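# Lay the boxed lamp flat, front up, on the stand

## Task

Set the fragile lamp box down flat on the display stand's top with its front side facing upward. All of the box must be supported by the stand's top surface; touching the raised edge lip is allowed but the box must not ride up onto it, and it may contact nothing besides the stand. Release it and let it lie motionless. The lamp counts as broken, and the task fails, if the box is dropped, falls or gets bumped while not held or pressed, or if it is struck or set down hard while held or pressed. The task also fails if the box ever touches the table or the stand's side below the top board, or if at the end the robot still grips the box or any other loose item, or still bears a large share of the box's weight. Open the gripper and move the arm away when finished.

## Robot and tools

Robot: a single six-joint arm with a two-finger parallel gripper. Cameras: cam_head_left, cam_head_right, cam_high, cam_low and cam_wrist, each 504x504 pixels. Calibration (pinhole plus radial distortion, K, D and T_world_to_cam in metres) is given per camera and may be off by a few degrees and millimetres; the wrist camera's pose follows the reported joints.

Scene frame: origin on the table surface right under the arm base, +z up, +y to the left when facing along +x. The base itself may be slightly tilted. Gripper frame: fingers extend along its +x and close along its y. The reported end_effector_position (metres) is the point between the pads, roughly 3 to 4 cm short of the fingertips; it gets less accurate far from the base. end_effector_quat_wxyz gives orientation; velocities are in m/s and rad/s.

Tool execute_actions takes "actions", a list holding zero or one item, plus optional "pictures" (boolean; images come by default). An empty list just reports the state. A move item is {"rows": [...], "steps": n}: rows is a list of 1 to 15 rows, steps is 1 to 15 (default 15), each step lasting 1/30 s. Each row covers one step; if rows run out, the last one repeats. A wait item is {"steps": n} with n up to 300, counted from the previous result, and your thinking time is included.

Each row is seven plain numbers for the one arm, in this order: waist, shoulder, elbow, wrist pitch, wrist yaw, wrist roll (absolute joint target angles in radians, same convention as Joint positions), then the gripper opening. Ranges: waist -3.054 to 3.054, shoulder 0.000 to 3.142, elbow 0.000 to 2.356, wrist pitch -1.571 to 1.571, wrist yaw -1.571 to 1.571, wrist roll -3.142 to 3.142. True limits may differ by up to 0.010 rad. A target more than 0.010 rad beyond a limit, and farther out than the joint's last reading, gets the whole call refused (nothing is sent). Targets past the real limit are clipped to it, and the result may say "joint sent to its limit", possibly about an earlier move; missing that line proves nothing.

Opening is an absolute command on a -1 to 1 scale: +1 fully open (pad gap 0.088 m), empty fingers touch near -0.80, values below that change nothing. A full close needs at least about 0.5 s. grip_measured reports the actual opening on that same scale; to keep hold of something, command a value clearly under grip_measured, and the bigger the difference the tighter the squeeze (up to about 34 N per pad; fast closes can spike harder). Readings may carry a constant offset of about 1 mm.

Motion limits: per step each joint's target is held within a fixed distance of its measured angle (0.211 rad waist, shoulder, elbow; 0.213 wrist pitch; 0.267 wrist yaw; 0.228 wrist roll), and targets implying more than 70 mm of hand travel from its current place are scaled back. So big moves take several calls. Friction can leave joints short of target, especially at long reach, and tiny changes may not happen; check Joint positions after each move. Between calls the arm keeps heading to the last row sent until it stalls or a step is HELD.

Result lines: state line with pose and velocities; Joint positions and Joint velocities (six joints in rad and rad/s, then pad gap in m and m/s); grip_measured; "joint command not followed" means the clearance check altered or blocked targets (mounting block or post count as the arm); HELD marks steps whose row was partly or wholly not sent; MOTOR HOT warns from 50 °C, and an OVER-TEMPERATURE FAULT at 95 °C halts the arm, which may later go limp and drop things if it does not cool. Carrying weight heats motors, even while you think. Contact torque reaching a load limit (waist 16.6, shoulder 20.6, elbow 20.5, wrist pitch 5.42, wrist yaw 5.4, wrist roll 5.07 N m, held weight included) stops the arm for 10 s and drops the rest of the call.

zoom_image: {"camera": name, "region": [x0, y0, x1, y1]} in pixels of that camera's latest image, top-left origin, at most 504 by 504; returns a magnified view. show_instructions (no arguments) displays the reference pages for the scene. finished_scene: {"scene": current scene number}; it ends the scene irreversibly and reports success. Answering without any tool call ends everything.

Cautions: loose objects may be nudged briefly by outside pushes. Lower the box slowly and set it down gently; never release it above the surface, and keep it clear of the table and the stand's side face. Nothing may leave the table. Quick, smooth motion with low effort is preferred. After placing, open the fingers fully and withdraw the hand so it holds no weight.

Each tool is called by a JSON object that holds its "api" and its "payload".

Reference images:

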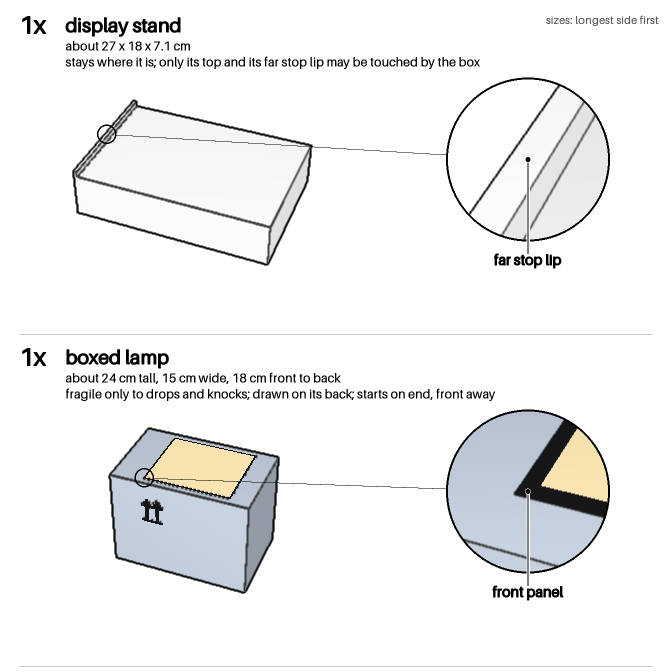

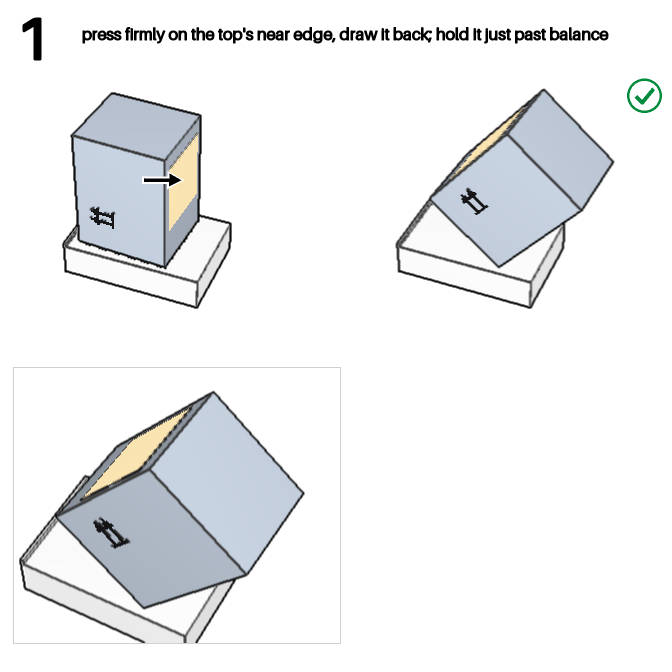

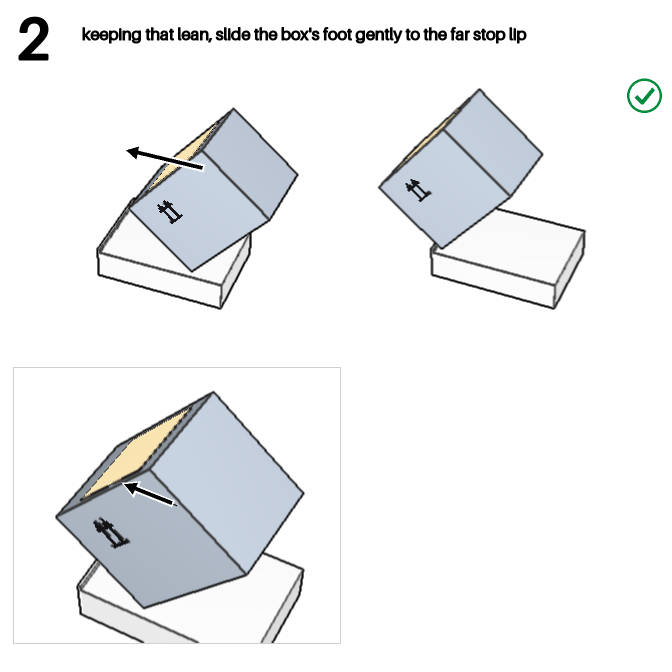

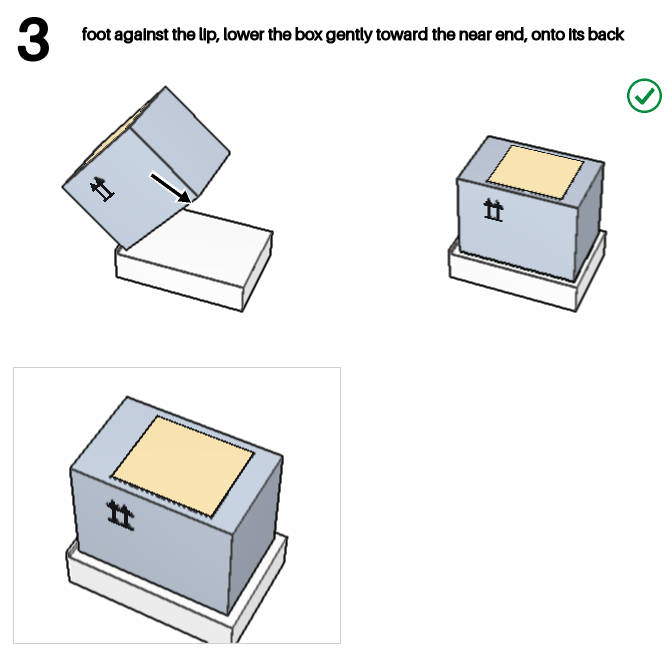

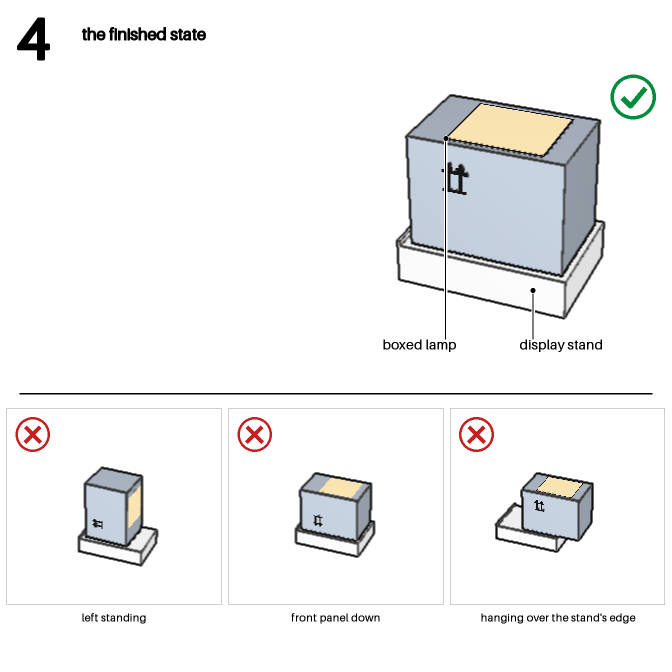

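## Session

I'll start by looking at the scene.

{"api": "execute_actions", "payload": {"actions": []}}

Scene clock: 0.00 s of 4970.00 s.
end_effector_position=(+0.3535, -0.2675, +0.1029) grip_measured=+0.847 end_effector_quat_wxyz=(+0.047, +0.970, +0.104, -0.213) end_effector_velocity=(-0.000, +0.002, +0.003) end_effector_angular_velocity=(-0.016, -0.021, +0.022)
Joint positions: [-0.892  2.292  1.001  0.501 -0.983  2.388  0.08 ]
Joint velocities: [-0.002 -0.002 -0.002  0.007 -0.022 -0.022 -0.   ]
Heat: hottest shoulder 30 °C (+0.0 °C/min).

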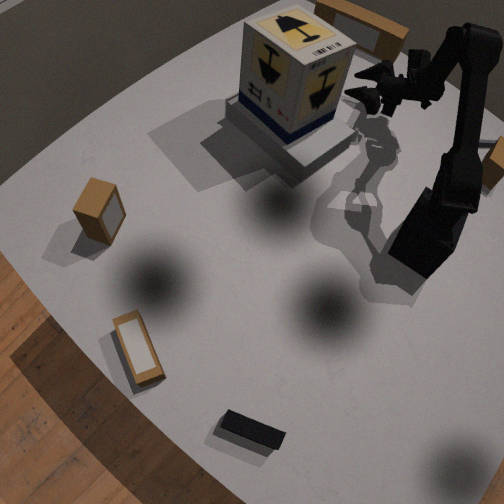

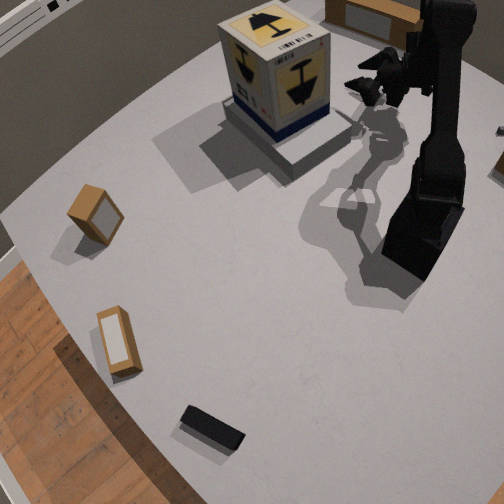

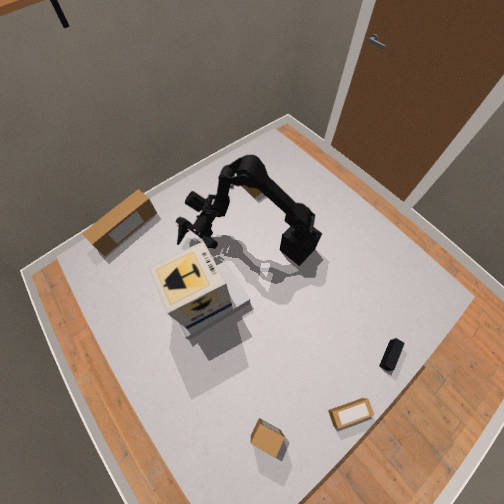

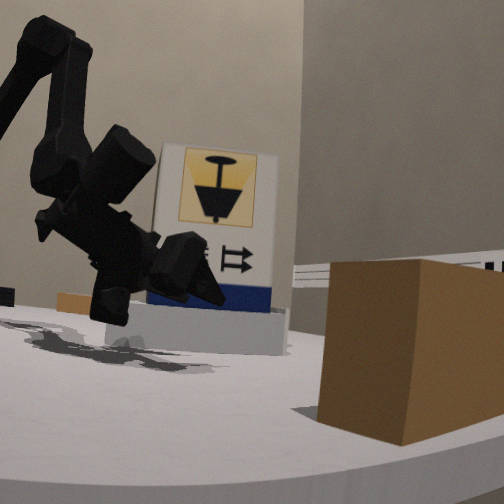

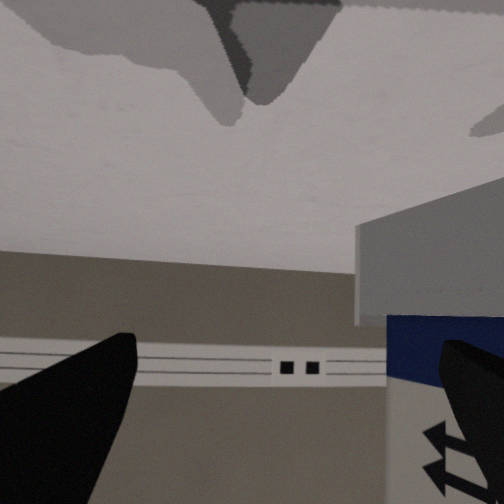

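{"api": "zoom_image", "payload": {"camera": "cam_high", "region": [130, 210, 280, 360]}}

{"api": "zoom_image", "payload": {"camera": "cam_head_left", "region": [200, 0, 400, 200]}}

{"api": "zoom_image", "payload": {"camera": "cam_head_right", "region": [190, 0, 390, 200]}}

{"api": "zoom_image", "payload": {"camera": "cam_low", "region": [80, 120, 330, 370]}}

Region (130, 210, 280, 360) of cam_high's 504x504 image, scaled by 3.360, with more detail than that image has.

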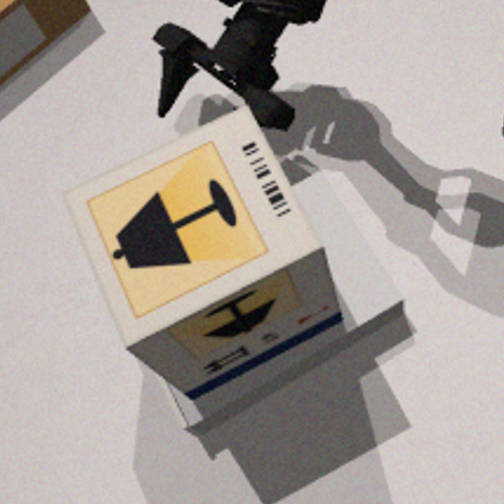

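Region (200, 0, 400, 200) of cam_head_left's 504x504 image, scaled by 2.520, with more detail than that image has.

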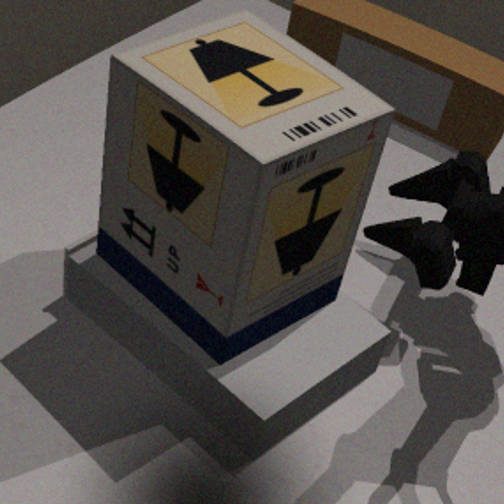

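Region (190, 0, 390, 200) of cam_head_right's 504x504 image, scaled by 2.520, with more detail than that image has.

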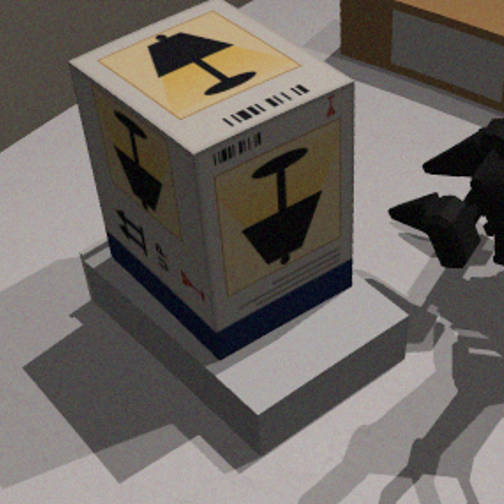

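Region (80, 120, 330, 370) of cam_low's 504x504 image, scaled by 2.016, with more detail than that image has.

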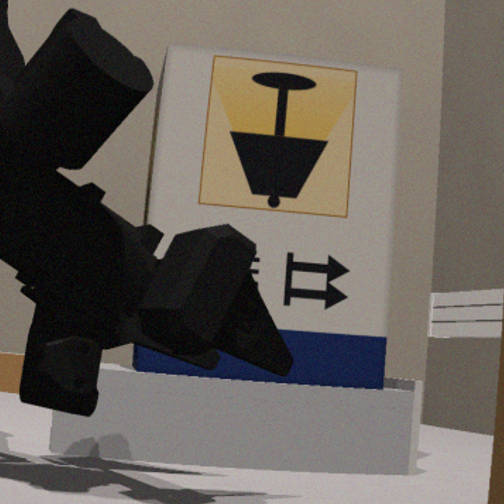

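{"api": "zoom_image", "payload": {"camera": "cam_high", "region": [160, 250, 260, 350]}}

{"api": "zoom_image", "payload": {"camera": "cam_head_right", "region": [210, 80, 360, 190]}}

Region (160, 250, 260, 350) of cam_high's 504x504 image, scaled by 5.040, with more detail than that image has.

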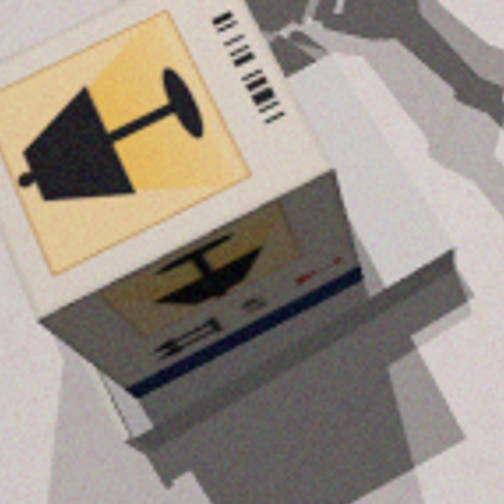

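Region (210, 80, 360, 190) of cam_head_right's 504x504 image, scaled by 3.360, with more detail than that image has; it fills the top 370 rows of this view, and the rest is white.

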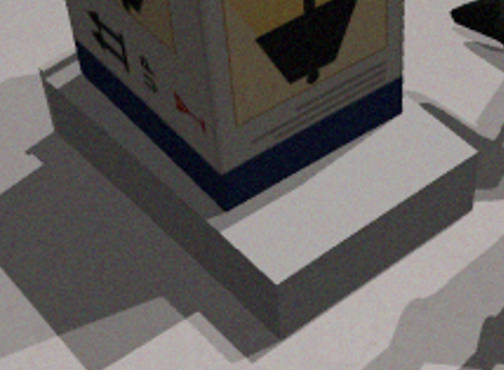

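{"api": "execute_actions", "payload": {"actions": [{"rows": [[-0.892, 2.24, 1.03, 0.501, -0.983, 2.388, 1.0], [-0.892, 2.18, 1.06, 0.501, -0.983, 2.388, 1.0], [-0.892, 2.12, 1.1, 0.501, -0.983, 2.388, 1.0], [-0.892, 2.06, 1.13, 0.501, -0.983, 2.388, 1.0], [-0.892, 2.0, 1.17, 0.501, -0.983, 2.388, 1.0], [-0.892, 1.94, 1.2, 0.501, -0.983, 2.388, 1.0], [-0.892, 1.88, 1.24, 0.48, -0.95, 2.3, 1.0], [-0.892, 1.82, 1.27, 0.45, -0.9, 2.2, 1.0], [-0.892, 1.76, 1.31, 0.42, -0.85, 2.1, 1.0], [-0.892, 1.70, 1.34, 0.39, -0.8, 2.0, 1.0], [-0.892, 1.64, 1.38, 0.36, -0.75, 1.9, 1.0], [-0.892, 1.58, 1.41, 0.33, -0.7, 1.8, 1.0], [-0.892, 1.53, 1.45, 0.3, -0.65, 1.7, 1.0], [-0.892, 1.49, 1.48, 0.27, -0.6, 1.6, 1.0], [-0.892, 1.464, 1.496, 0.24, -0.55, 1.5, 1.0]], "steps": 15}], "pictures": false}}

Scene clock: 33.60 s of 4970.00 s.
end_effector_position=(+0.3982, -0.3466, +0.2943) grip_measured=+1.000 end_effector_quat_wxyz=(+0.343, +0.929, -0.000, -0.141) end_effector_velocity=(+0.019, -0.166, +0.446) end_effector_angular_velocity=(-1.541, -0.113, -0.634)
Joint positions: [-0.892  1.994  1.262  0.394 -0.805  2.18   0.088]
Joint velocities: [-0.002 -0.642  0.672 -0.593  0.916 -0.784  0.   ]
Heat: hottest shoulder 36 °C (+10.7 °C/min).
Steps of this call (steps 1 to 90: nothing new was sent; then 30.10 s passed at rest; steps 91 to 105: all 15 steps of this action). Readings (joint positions):
91: [-0.892 2.288 1.003 0.501 -0.983 2.388]
92: [-0.892 2.276 1.008 0.496 -0.983 2.388]
94: [-0.892 2.242 1.025 0.494 -0.983 2.388]
98: [-0.892 2.148 1.100 0.494 -0.974 2.362]
105: the state above

{"api": "execute_actions", "payload": {"actions": [{"rows": [[-0.892, 1.464, 1.496, -0.5, 0.0, 0.0, 1.0]], "steps": 15}], "pictures": false}}

{"api": "execute_actions", "payload": {"actions": [{"rows": [[-0.5, 1.464, 1.496, -0.8, 0.0, 0.0, 1.0]], "steps": 15}], "pictures": false}}

Scene clock: 34.53 s of 4970.00 s.
end_effector_position=(+0.2737, -0.3469, +0.4795) grip_measured=+1.000 end_effector_quat_wxyz=(+0.735, +0.484, -0.035, -0.473) end_effector_velocity=(-0.046, +0.022, -0.147) end_effector_angular_velocity=(-0.461, +1.730, +0.582)
Joint positions: [-0.891  1.466  1.499 -0.435 -0.018  0.978  0.088]
Joint velocities: [-0.002  0.042 -0.012 -0.623  0.125 -1.766  0.   ]
Heat: hottest shoulder 36 °C (+10.4 °C/min).
Steps of this call (steps 1 to 13: the robot went on to your last target; steps 14 to 28: all 15 steps of this action). Readings (joint positions):
14: [-0.890 1.653 1.450 0.236 -0.554 1.771]
15: [-0.889 1.617 1.458 0.188 -0.495 1.723]
17: [-0.889 1.548 1.472 0.084 -0.359 1.609]
21: [-0.891 1.466 1.500 -0.118 -0.122 1.379]
28: the state above

Scene clock: 35.03 s of 4970.00 s.
end_effector_position=(+0.3452, -0.2046, +0.4119) grip_measured=+1.000 end_effector_quat_wxyz=(+0.875, +0.182, +0.343, -0.289) end_effector_velocity=(-0.013, +0.014, -0.015) end_effector_angular_velocity=(-1.005, +0.764, +1.239)
Joint positions: [-0.511  1.466  1.498 -0.789 -0.003  0.197  0.088]
Joint velocities: [ 0.022 -0.007 -0.002 -0.11   0.022 -1.751  0.   ]
Heat: hottest shoulder 36 °C (+10.3 °C/min).
Steps of this call (steps 1 to 15: all 15 steps of this action). Readings (joint positions):
1: [-0.879 1.466 1.499 -0.468 -0.002 0.934]
2: [-0.849 1.466 1.498 -0.510 0.001 0.891]
4: [-0.767 1.466 1.498 -0.590 -0.000 0.803]
8: [-0.595 1.466 1.499 -0.727 -0.003 0.600]
15: the state above

{"api": "execute_actions", "payload": {"actions": [{"rows": [[-0.45, 1.464, 1.496, -0.82, 0.0, 0.0, 1.0], [-0.4, 1.464, 1.496, -0.84, 0.0, 0.0, 1.0], [-0.35, 1.464, 1.496, -0.86, 0.0, 0.0, 1.0], [-0.3, 1.464, 1.496, -0.88, 0.0, 0.0, 1.0], [-0.26, 1.464, 1.496, -0.9, 0.0, 0.0, 1.0], [-0.22, 1.464, 1.496, -0.92, 0.0, 0.0, 1.0], [-0.19, 1.464, 1.496, -0.94, 0.0, 0.0, 1.0], [-0.16, 1.464, 1.496, -0.96, 0.0, 0.0, 1.0], [-0.14, 1.464, 1.496, -0.98, 0.0, 0.0, 1.0], [-0.125, 1.464, 1.496, -1.0, 0.0, 0.0, 1.0], [-0.116, 1.464, 1.496, -1.02, 0.0, 0.0, 1.0], [-0.116, 1.464, 1.496, -1.035, 0.0, 0.0, 1.0], [-0.116, 1.464, 1.496, -1.047, 0.0, 0.0, 1.0]], "steps": 15}], "pictures": false}}

{"api": "execute_actions", "payload": {"actions": [{"steps": 15}]}}

Scene clock: 36.60 s of 4970.00 s.
end_effector_position=(+0.3587, -0.0591, +0.3786) grip_measured=+1.000 end_effector_quat_wxyz=(+0.870, +0.039, +0.486, -0.077) end_effector_velocity=(-0.039, +0.041, -0.031) end_effector_angular_velocity=(+0.036, +0.250, +0.100)
Joint positions: [-0.13   1.466  1.498 -1.019 -0.001  0.003  0.088]
Joint velocities: [ 0.1    0.002 -0.007 -0.242  0.007 -0.007  0.   ]
Heat: hottest shoulder 36 °C (+9.8 °C/min).
Steps of this call (steps 1 to 30: the robot went on to your last target; steps 31 to 32: nothing new was sent; steps 33 to 47: all 15 steps of this action). Readings (joint positions):
33: [-0.499 1.466 1.498 -0.801 0.002 0.003]
34: [-0.485 1.466 1.498 -0.809 0.005 0.003]
36: [-0.425 1.466 1.498 -0.836 0.005 0.003]
40: [-0.260 1.466 1.498 -0.904 0.000 0.003]
47: the state above

Scene clock: 37.10 s of 4970.00 s.
end_effector_position=(+0.3546, -0.0548, +0.3757) grip_measured=+1.000 end_effector_quat_wxyz=(+0.864, +0.037, +0.497, -0.072) end_effector_velocity=(-0.001, +0.000, -0.002) end_effector_angular_velocity=(+0.004, +0.012, +0.007)
Joint positions: [-0.12   1.466  1.498 -1.044 -0.001  0.003  0.088]
Joint velocities: [-0.002  0.002 -0.002 -0.007 -0.007 -0.007  0.   ]
Heat: hottest shoulder 36 °C (+9.7 °C/min).
Steps of this call (steps 1 to 15: the robot went on to your last target). Readings (joint positions):
1: [-0.128 1.466 1.498 -1.025 -0.001 0.003]
2: [-0.126 1.466 1.498 -1.030 -0.001 0.003]
4: [-0.124 1.466 1.498 -1.036 -0.001 0.003]
8: [-0.121 1.466 1.498 -1.042 -0.001 0.003]
15: the state above
camera_calibration (this result's frames):
cam_wrist: T_world_to_cam=[[-0.143235, -0.989602, 0.0131145, 0.000597989], [-0.966534, 0.137023, -0.216878, 0.469315], [0.212826, -0.0437403, -0.976111, 0.360922], [0, 0, 0, 1]] pos_world=[0.376881, -0.0479281, 0.454077]

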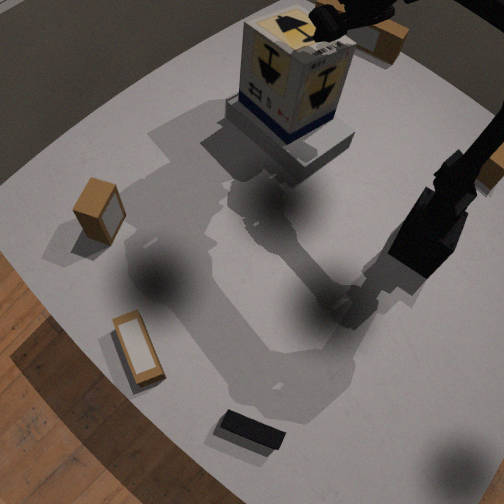

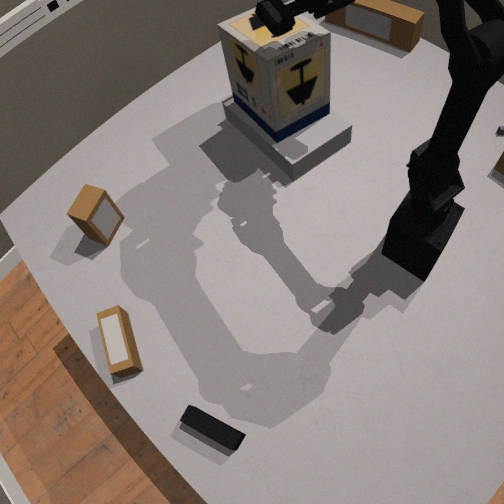

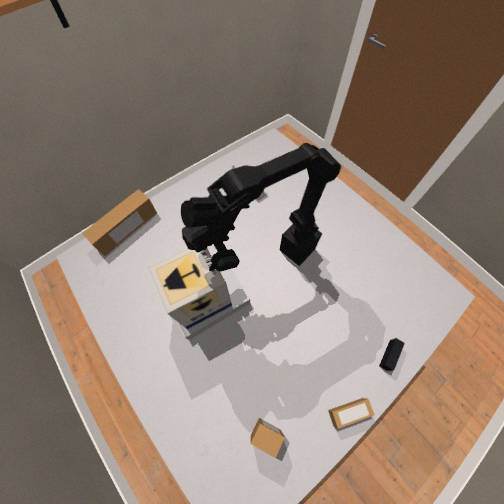

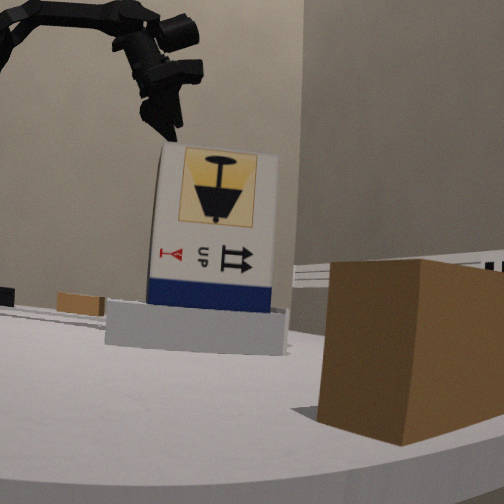

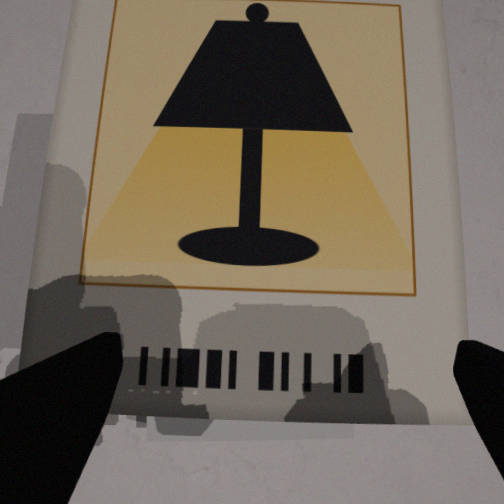

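{"api": "zoom_image", "payload": {"camera": "cam_low", "region": [90, 0, 290, 200]}}

Region (90, 0, 290, 200) of cam_low's 504x504 image, scaled by 2.520, with more detail than that image has.

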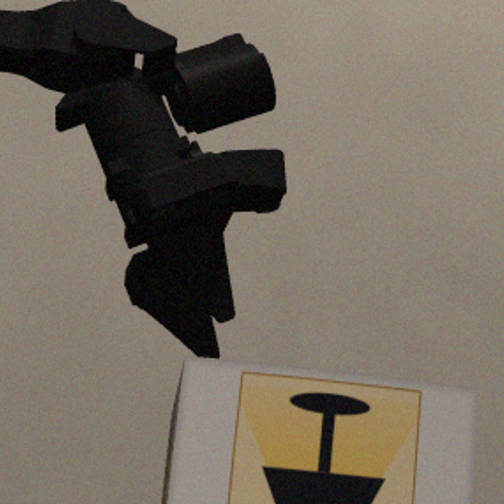

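{"api": "execute_actions", "payload": {"actions": [{"rows": [[-0.118, 1.467, 1.488, -1.034, 0.0, 0.0, 1.0], [-0.116, 1.468, 1.478, -1.024, 0.0, 0.0, 1.0], [-0.114, 1.468, 1.468, -1.014, 0.0, 0.0, 1.0], [-0.112, 1.469, 1.458, -1.004, 0.0, 0.0, 1.0], [-0.11, 1.470, 1.448, -0.994, 0.0, 0.0, 1.0], [-0.108, 1.470, 1.438, -0.984, 0.0, 0.0, 1.0], [-0.108, 1.471, 1.428, -0.974, 0.0, 0.0, 1.0], [-0.108, 1.472, 1.418, -0.964, 0.0, 0.0, 1.0], [-0.108, 1.472, 1.41, -0.954, 0.0, 0.0, 1.0], [-0.108, 1.473, 1.403, -0.945, 0.0, 0.0, 1.0]], "steps": 15}], "pictures": false}}

{"api": "execute_actions", "payload": {"actions": [{"steps": 12}]}}

Scene clock: 47.20 s of 4970.00 s.
end_effector_position=(+0.3612, -0.0531, +0.3575) grip_measured=+1.000 end_effector_quat_wxyz=(+0.867, +0.035, +0.492, -0.069) end_effector_velocity=(+0.007, -0.001, -0.003) end_effector_angular_velocity=(-0.003, -0.037, +0.008)
Joint positions: [-0.112  1.466  1.419 -0.953 -0.001  0.003  0.088]
Joint velocities: [-0.002 -0.002 -0.032  0.066 -0.007 -0.007  0.   ]
Heat: hottest shoulder 36 °C (+7.6 °C/min).
Steps of this call (steps 1 to 15: the robot went on to your last target; steps 16 to 90: nothing new was sent; then 6.60 s passed at rest; steps 91 to 105: all 15 steps of this action). Readings (joint positions):
91: [-0.120 1.466 1.498 -1.044 -0.001 0.003]
92: [-0.120 1.466 1.498 -1.042 -0.001 0.003]
94: [-0.119 1.466 1.491 -1.025 -0.001 0.003]
98: [-0.114 1.466 1.460 -0.992 -0.001 0.003]
105: the state above

Scene clock: 47.60 s of 4970.00 s.
end_effector_position=(+0.3620, -0.0531, +0.3571) grip_measured=+1.000 end_effector_quat_wxyz=(+0.868, +0.035, +0.491, -0.068) end_effector_velocity=(+0.001, +0.002, +0.001) end_effector_angular_velocity=(+0.006, -0.008, +0.028)
Joint positions: [-0.112  1.466  1.416 -0.947 -0.001  0.003  0.088]
Joint velocities: [-0.002 -0.002 -0.002  0.007 -0.022 -0.022  0.   ]
Heat: hottest shoulder 36 °C (+7.6 °C/min).
Steps of this call (steps 1 to 12: the robot went on to your last target). Readings (joint positions):
1: [-0.112 1.466 1.419 -0.951 -0.001 0.003]
2: [-0.112 1.466 1.419 -0.950 -0.001 0.003]
4: [-0.112 1.466 1.418 -0.949 -0.001 0.003]
8: [-0.112 1.466 1.417 -0.948 -0.001 0.003]
12: the state above
camera_calibration (this result's frames):
cam_wrist: T_world_to_cam=[[-0.134988, -0.990761, 0.0130918, 0.000525574], [-0.964293, 0.12832, -0.231675, 0.476129], [0.227854, -0.0438976, -0.972705, 0.334618], [0, 0, 0, 1]] pos_world=[0.382954, -0.0458873, 0.435785]

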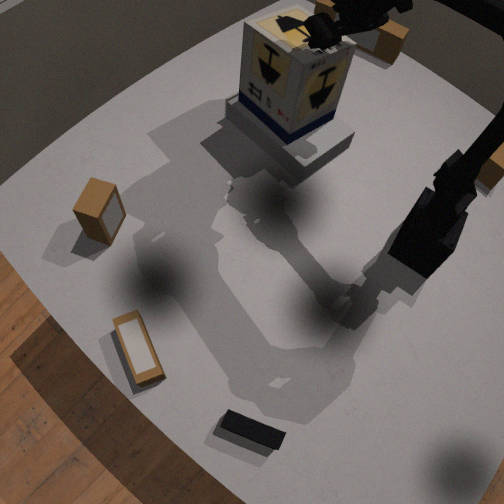

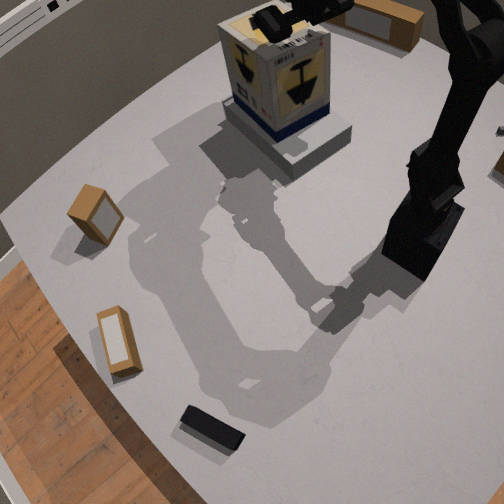

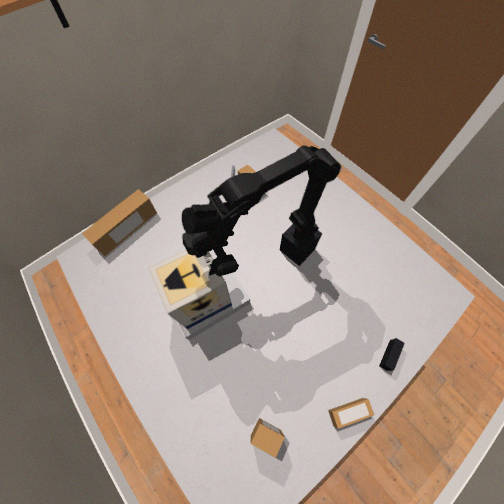

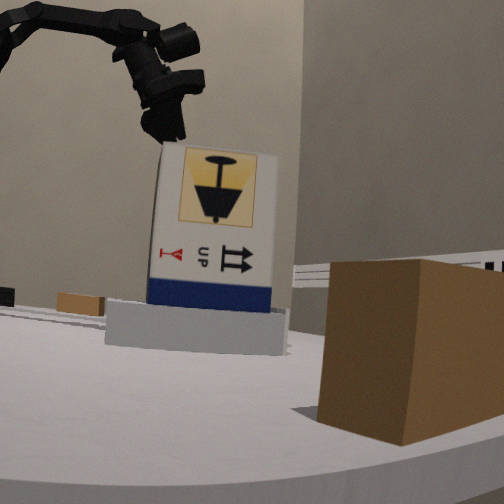

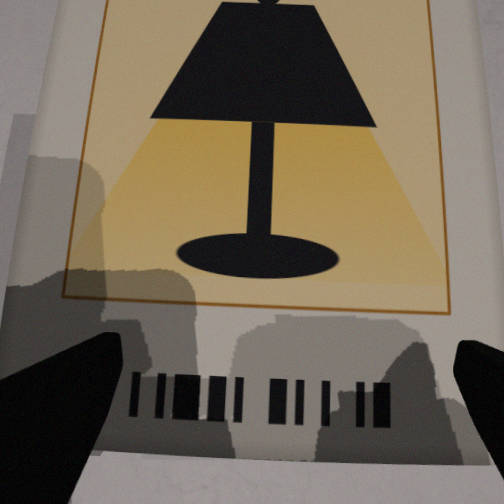

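{"api": "execute_actions", "payload": {"actions": [{"rows": [[-0.108, 1.468, 1.398, -0.942, 0.0, 0.0, 1.0], [-0.108, 1.468, 1.393, -0.938, 0.0, 0.0, 1.0], [-0.108, 1.468, 1.388, -0.934, 0.0, 0.0, 1.0], [-0.108, 1.468, 1.383, -0.93, 0.0, 0.0, 1.0], [-0.108, 1.468, 1.378, -0.926, 0.0, 0.0, 1.0], [-0.108, 1.468, 1.373, -0.922, 0.0, 0.0, 1.0], [-0.108, 1.468, 1.368, -0.918, 0.0, 0.0, 1.0], [-0.108, 1.468, 1.363, -0.914, 0.0, 0.0, 1.0], [-0.108, 1.468, 1.358, -0.91, 0.0, 0.0, 1.0], [-0.108, 1.468, 1.353, -0.906, 0.0, 0.0, 1.0], [-0.108, 1.468, 1.349, -0.902, 0.0, 0.0, 1.0]], "steps": 15}], "pictures": false}}

{"api": "execute_actions", "payload": {"actions": [{"steps": 12}], "pictures": false}}

Scene clock: 49.53 s of 4970.00 s.
end_effector_position=(+0.3623, -0.0531, +0.3455) grip_measured=+1.000 end_effector_quat_wxyz=(+0.867, +0.035, +0.493, -0.068) end_effector_velocity=(+0.004, +0.001, -0.005) end_effector_angular_velocity=(-0.007, -0.011, +0.025)
Joint positions: [-0.112  1.465  1.372 -0.908 -0.002  0.003  0.088]
Joint velocities: [ 0.002  0.002 -0.022  0.037 -0.007 -0.022  0.   ]
Heat: hottest shoulder 36 °C (+7.3 °C/min).
Steps of this call (steps 1 to 15: the robot went on to your last target; steps 16 to 43: nothing new was sent; steps 44 to 58: all 15 steps of this action). Readings (joint positions):
44: [-0.112 1.466 1.416 -0.946 -0.001 0.003]
45: [-0.112 1.466 1.414 -0.944 -0.001 0.003]
47: [-0.112 1.466 1.408 -0.939 -0.001 0.003]
51: [-0.112 1.466 1.390 -0.927 -0.001 0.003]
58: the state above

Scene clock: 49.93 s of 4970.00 s.
end_effector_position=(+0.3624, -0.0530, +0.3453) grip_measured=+1.000 end_effector_quat_wxyz=(+0.867, +0.035, +0.492, -0.068) end_effector_velocity=(-0.002, -0.002, -0.001) end_effector_angular_velocity=(-0.016, +0.010, +0.013)
Joint positions: [-0.111  1.464  1.369 -0.905 -0.002  0.003  0.088]
Joint velocities: [-0.002 -0.002 -0.002 -0.007  0.007 -0.022  0.   ]
Heat: hottest shoulder 35 °C (+6.0 °C/min).
Steps of this call (steps 1 to 12: the robot went on to your last target). Readings (joint positions):
1: [-0.112 1.465 1.371 -0.908 -0.002 0.003]
2: [-0.111 1.465 1.371 -0.907 -0.002 0.003]
4: [-0.111 1.465 1.370 -0.906 -0.002 0.003]
8: [-0.111 1.465 1.370 -0.905 -0.002 0.003]
12: the state above

{"api": "execute_actions", "payload": {"actions": []}}

Scene clock: 50.40 s of 4970.00 s.
end_effector_position=(+0.3625, -0.0530, +0.3454) grip_measured=+1.000 end_effector_quat_wxyz=(+0.867, +0.035, +0.492, -0.068) end_effector_velocity=(-0.002, +0.003, +0.001) end_effector_angular_velocity=(+0.015, +0.000, +0.015)
Joint positions: [-0.111  1.464  1.369 -0.905 -0.002  0.003  0.088]
Joint velocities: [-0.002 -0.007 -0.002 -0.007 -0.022 -0.007  0.   ]
Heat: hottest shoulder 35 °C (+6.0 °C/min).
Steps of this call (steps 1 to 14: the robot went on to your last target). Readings (joint positions):
1: [-0.111 1.464 1.369 -0.905 -0.002 0.003]
2: [-0.111 1.464 1.369 -0.905 -0.002 0.003]
4: [-0.111 1.464 1.369 -0.905 -0.002 0.003]
8: [-0.111 1.464 1.369 -0.905 -0.002 0.003]
14: the state above
The arm was judged still, so your last target was given up. Only a new action makes it travel on or press farther. Fingers that are still opening or closing keep moving.
camera_calibration (this result's frames):
cam_wrist: T_world_to_cam=[[-0.133885, -0.990917, 0.0125649, 0.000590443], [-0.965196, 0.127515, -0.228334, 0.47303], [0.224658, -0.0426981, -0.973502, 0.32456], [0, 0, 0, 1]] pos_world=[0.38373, -0.045875, 0.423961]

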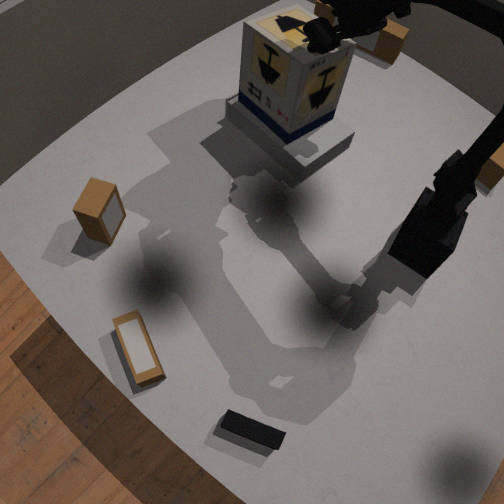

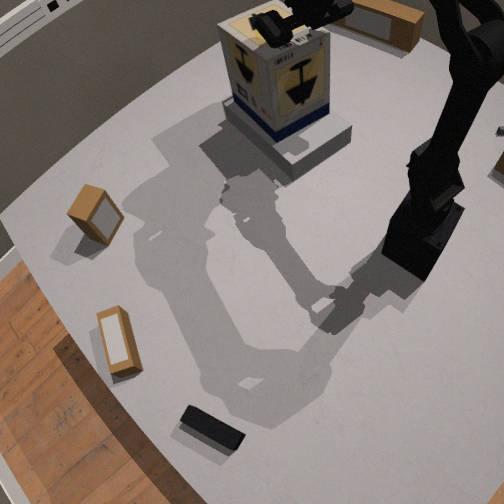

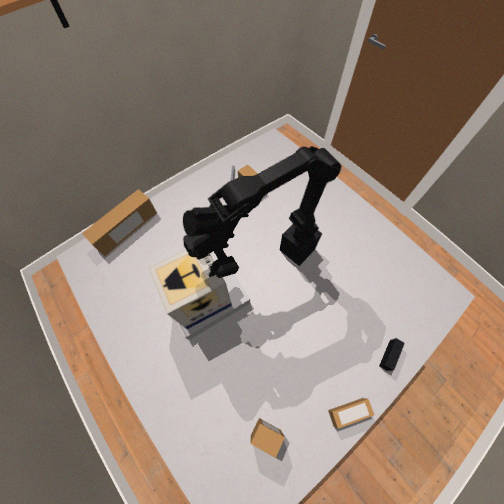

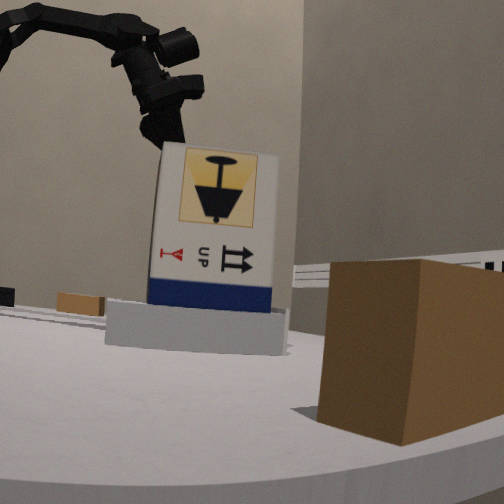

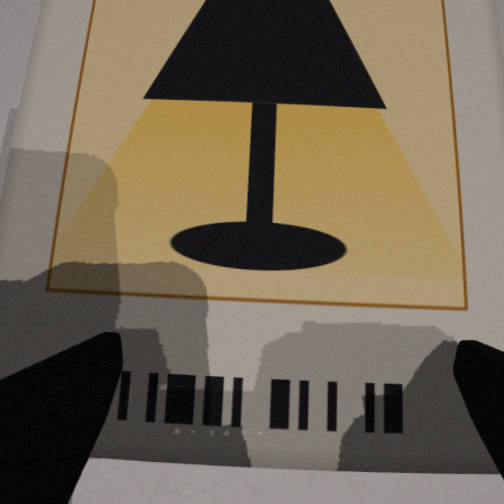

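{"api": "execute_actions", "payload": {"actions": [{"rows": [[-0.108, 1.470, 1.348, -0.905, 0.0, 0.0, 1.0], [-0.108, 1.472, 1.347, -0.908, 0.0, 0.0, 1.0], [-0.108, 1.474, 1.345, -0.911, 0.0, 0.0, 1.0], [-0.108, 1.476, 1.344, -0.914, 0.0, 0.0, 1.0], [-0.108, 1.478, 1.342, -0.917, 0.0, 0.0, 1.0], [-0.108, 1.480, 1.341, -0.920, 0.0, 0.0, 1.0], [-0.108, 1.482, 1.339, -0.923, 0.0, 0.0, 1.0], [-0.108, 1.484, 1.338, -0.926, 0.0, 0.0, 1.0], [-0.108, 1.486, 1.336, -0.929, 0.0, 0.0, 1.0], [-0.108, 1.488, 1.335, -0.932, 0.0, 0.0, 1.0], [-0.108, 1.489, 1.334, -0.935, 0.0, 0.0, 1.0]], "steps": 15}], "pictures": false}}

{"api": "execute_actions", "payload": {"actions": [{"steps": 20}], "pictures": false}}

Scene clock: 53.60 s of 4970.00 s.
end_effector_position=(+0.3603, -0.0524, +0.3435) grip_measured=+1.000 end_effector_quat_wxyz=(+0.864, +0.036, +0.497, -0.067) end_effector_velocity=(+0.001, -0.002, -0.001) end_effector_angular_velocity=(-0.010, -0.001, +0.000)
Joint positions: [-0.111  1.464  1.368 -0.915 -0.004  0.003  0.088]
Joint velocities: [-0.002  0.002 -0.002  0.007  0.007 -0.007  0.   ]
Heat: hottest shoulder 35 °C (+5.6 °C/min).
Steps of this call (steps 1 to 81: nothing new was sent; steps 82 to 96: all 15 steps of this action). Readings (joint positions):
82: [-0.111 1.464 1.369 -0.904 -0.002 0.003]
83: [-0.111 1.464 1.369 -0.904 -0.002 0.003]
85: [-0.111 1.464 1.368 -0.904 -0.002 0.003]
89: [-0.111 1.464 1.368 -0.906 -0.002 0.003]
96: the state above

Scene clock: 54.27 s of 4970.00 s.
end_effector_position=(+0.3600, -0.0523, +0.3434) grip_measured=+1.000 end_effector_quat_wxyz=(+0.864, +0.036, +0.498, -0.067) end_effector_velocity=(-0.009, -0.002, -0.006) end_effector_angular_velocity=(-0.004, +0.043, -0.005)
Joint positions: [-0.111  1.464  1.368 -0.917 -0.004  0.003  0.088]
Joint velocities: [-0.007 -0.002 -0.007 -0.037  0.007 -0.007  0.   ]
Heat: hottest shoulder 35 °C (+5.5 °C/min).
Steps of this call (steps 1 to 15: the robot went on to your last target; steps 16 to 20: nothing new was sent). Readings (joint positions):
1: [-0.111 1.464 1.368 -0.916 -0.004 0.003]
2: [-0.111 1.464 1.368 -0.916 -0.004 0.003]
4: [-0.111 1.464 1.368 -0.916 -0.004 0.003]
8: [-0.111 1.464 1.368 -0.917 -0.004 0.003]
20: the state above
The arm was judged still, so your last target was given up. Only a new action makes it travel on or press farther. Fingers that are still opening or closing keep moving.

{"api": "execute_actions", "payload": {"actions": [{"steps": 30}]}}

Scene clock: 55.53 s of 4970.00 s.
end_effector_position=(+0.3600, -0.0523, +0.3434) grip_measured=+1.000 end_effector_quat_wxyz=(+0.864, +0.036, +0.498, -0.067) end_effector_velocity=(-0.003, +0.001, -0.003) end_effector_angular_velocity=(+0.004, +0.012, +0.007)
Joint positions: [-0.111  1.464  1.368 -0.917 -0.004  0.003  0.088]
Joint velocities: [-0.002 -0.002 -0.007 -0.007 -0.007 -0.007  0.   ]
Heat: hottest shoulder 35 °C (+5.4 °C/min).
Steps of this call (steps 1 to 38: nothing new was sent). Readings (joint positions):
1: [-0.111 1.464 1.368 -0.917 -0.004 0.003]
2: [-0.111 1.464 1.368 -0.917 -0.004 0.003]
4: [-0.111 1.464 1.368 -0.917 -0.004 0.003]
8: [-0.111 1.464 1.368 -0.917 -0.004 0.003]
38: the state above
camera_calibration (this result's frames):
cam_wrist: T_world_to_cam=[[-0.132706, -0.991101, 0.0103521, 0.00130999], [-0.968274, 0.127404, -0.214975, 0.466632], [0.211743, -0.038552, -0.976565, 0.329112], [0, 0, 0, 1]] pos_world=[0.382315, -0.0454644, 0.4217]

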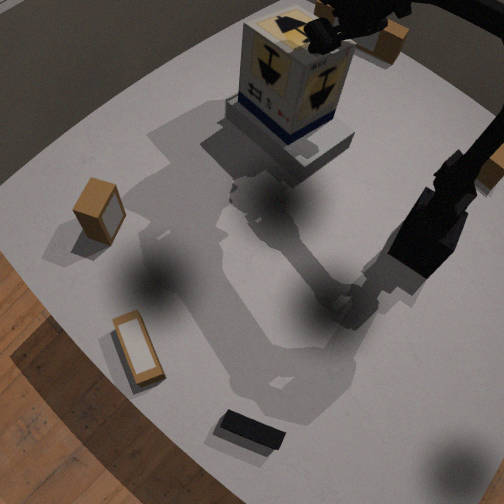

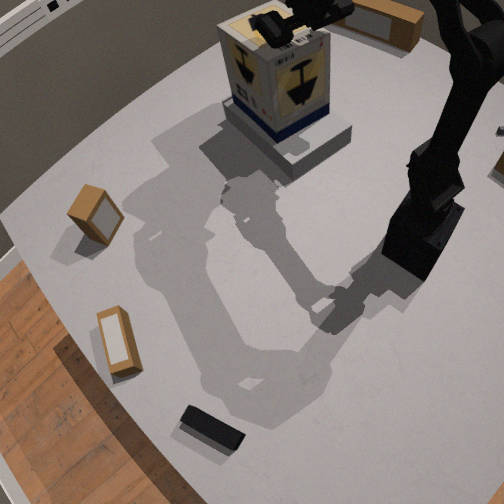

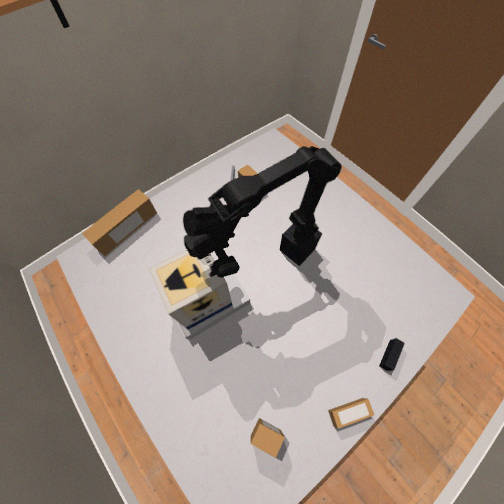

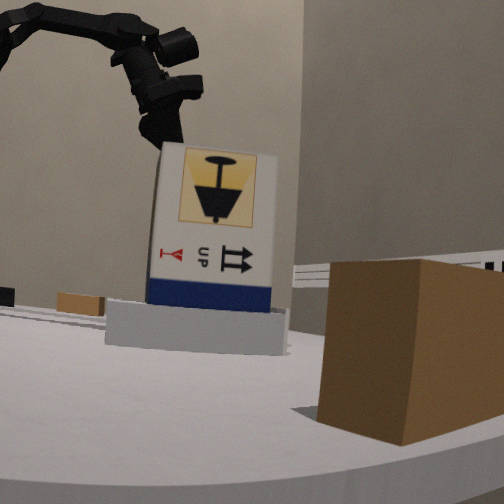

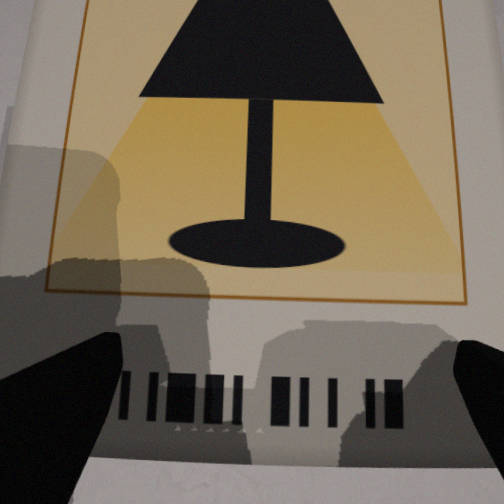

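{"api": "zoom_image", "payload": {"camera": "cam_low", "region": [80, 120, 330, 370]}}

Region (80, 120, 330, 370) of cam_low's 504x504 image, scaled by 2.016, with more detail than that image has.

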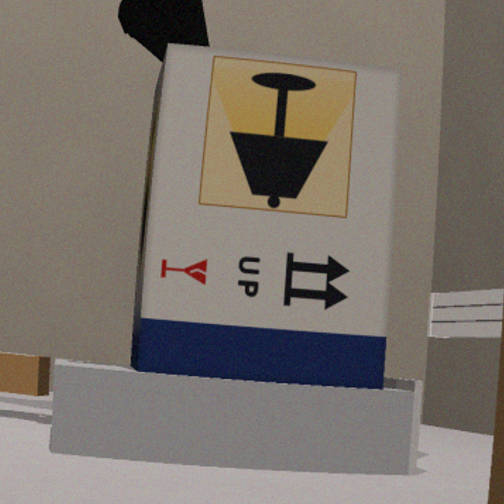

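{"api": "execute_actions", "payload": {"actions": [{"rows": [[-0.108, 1.484, 1.345, -0.928, 0.0, 0.0, 1.0], [-0.108, 1.478, 1.355, -0.922, 0.0, 0.0, 1.0], [-0.108, 1.472, 1.365, -0.918, 0.0, 0.0, 1.0], [-0.108, 1.466, 1.375, -0.918, 0.0, 0.0, 1.0], [-0.108, 1.464, 1.385, -0.92, 0.0, 0.0, 1.0], [-0.108, 1.464, 1.395, -0.924, 0.0, 0.0, 1.0], [-0.108, 1.464, 1.40, -0.928, 0.0, 0.0, 1.0], [-0.108, 1.464, 1.40, -0.93, -0.005, 0.0, 1.0], [-0.108, 1.464, 1.40, -0.93, -0.01, 0.0, 1.0], [-0.108, 1.464, 1.40, -0.93, -0.016, 0.0, 1.0]], "steps": 15}], "pictures": false}}

{"api": "execute_actions", "payload": {"actions": [{"steps": 12}], "pictures": false}}

Scene clock: 60.87 s of 4970.00 s.
end_effector_position=(+0.3616, -0.0513, +0.3500) grip_measured=+1.000 end_effector_quat_wxyz=(+0.867, +0.037, +0.493, -0.063) end_effector_velocity=(-0.002, +0.003, +0.003) end_effector_angular_velocity=(+0.016, +0.005, +0.015)
Joint positions: [-0.111  1.464  1.389 -0.927 -0.011  0.003  0.088]
Joint velocities: [-0.002 -0.002  0.012 -0.022 -0.022 -0.007  0.   ]
Heat: hottest shoulder 35 °C (+5.0 °C/min).
Steps of this call (steps 1 to 90: nothing new was sent; then 1.83 s passed at rest; steps 91 to 105: all 15 steps of this action). Readings (joint positions):
91: [-0.111 1.464 1.367 -0.917 -0.004 0.003]
92: [-0.111 1.464 1.367 -0.917 -0.004 0.003]
94: [-0.111 1.464 1.369 -0.916 -0.004 0.003]
98: [-0.111 1.464 1.380 -0.923 -0.003 0.003]
105: the state above

Scene clock: 61.27 s of 4970.00 s.
end_effector_position=(+0.3617, -0.0510, +0.3503) grip_measured=+1.000 end_effector_quat_wxyz=(+0.867, +0.038, +0.493, -0.063) end_effector_velocity=(-0.005, +0.003, -0.004) end_effector_angular_velocity=(+0.007, +0.026, +0.012)
Joint positions: [-0.111  1.464  1.39  -0.927 -0.013  0.003  0.088]
Joint velocities: [ 0.002 -0.002 -0.007 -0.022 -0.007 -0.007  0.   ]
Heat: hottest shoulder 35 °C (+5.1 °C/min).
Steps of this call (steps 1 to 12: the robot went on to your last target). Readings (joint positions):
1: [-0.111 1.464 1.389 -0.927 -0.012 0.003]
2: [-0.111 1.464 1.389 -0.927 -0.012 0.003]
4: [-0.111 1.464 1.389 -0.927 -0.013 0.003]
8: [-0.111 1.464 1.390 -0.927 -0.013 0.003]
12: the state above


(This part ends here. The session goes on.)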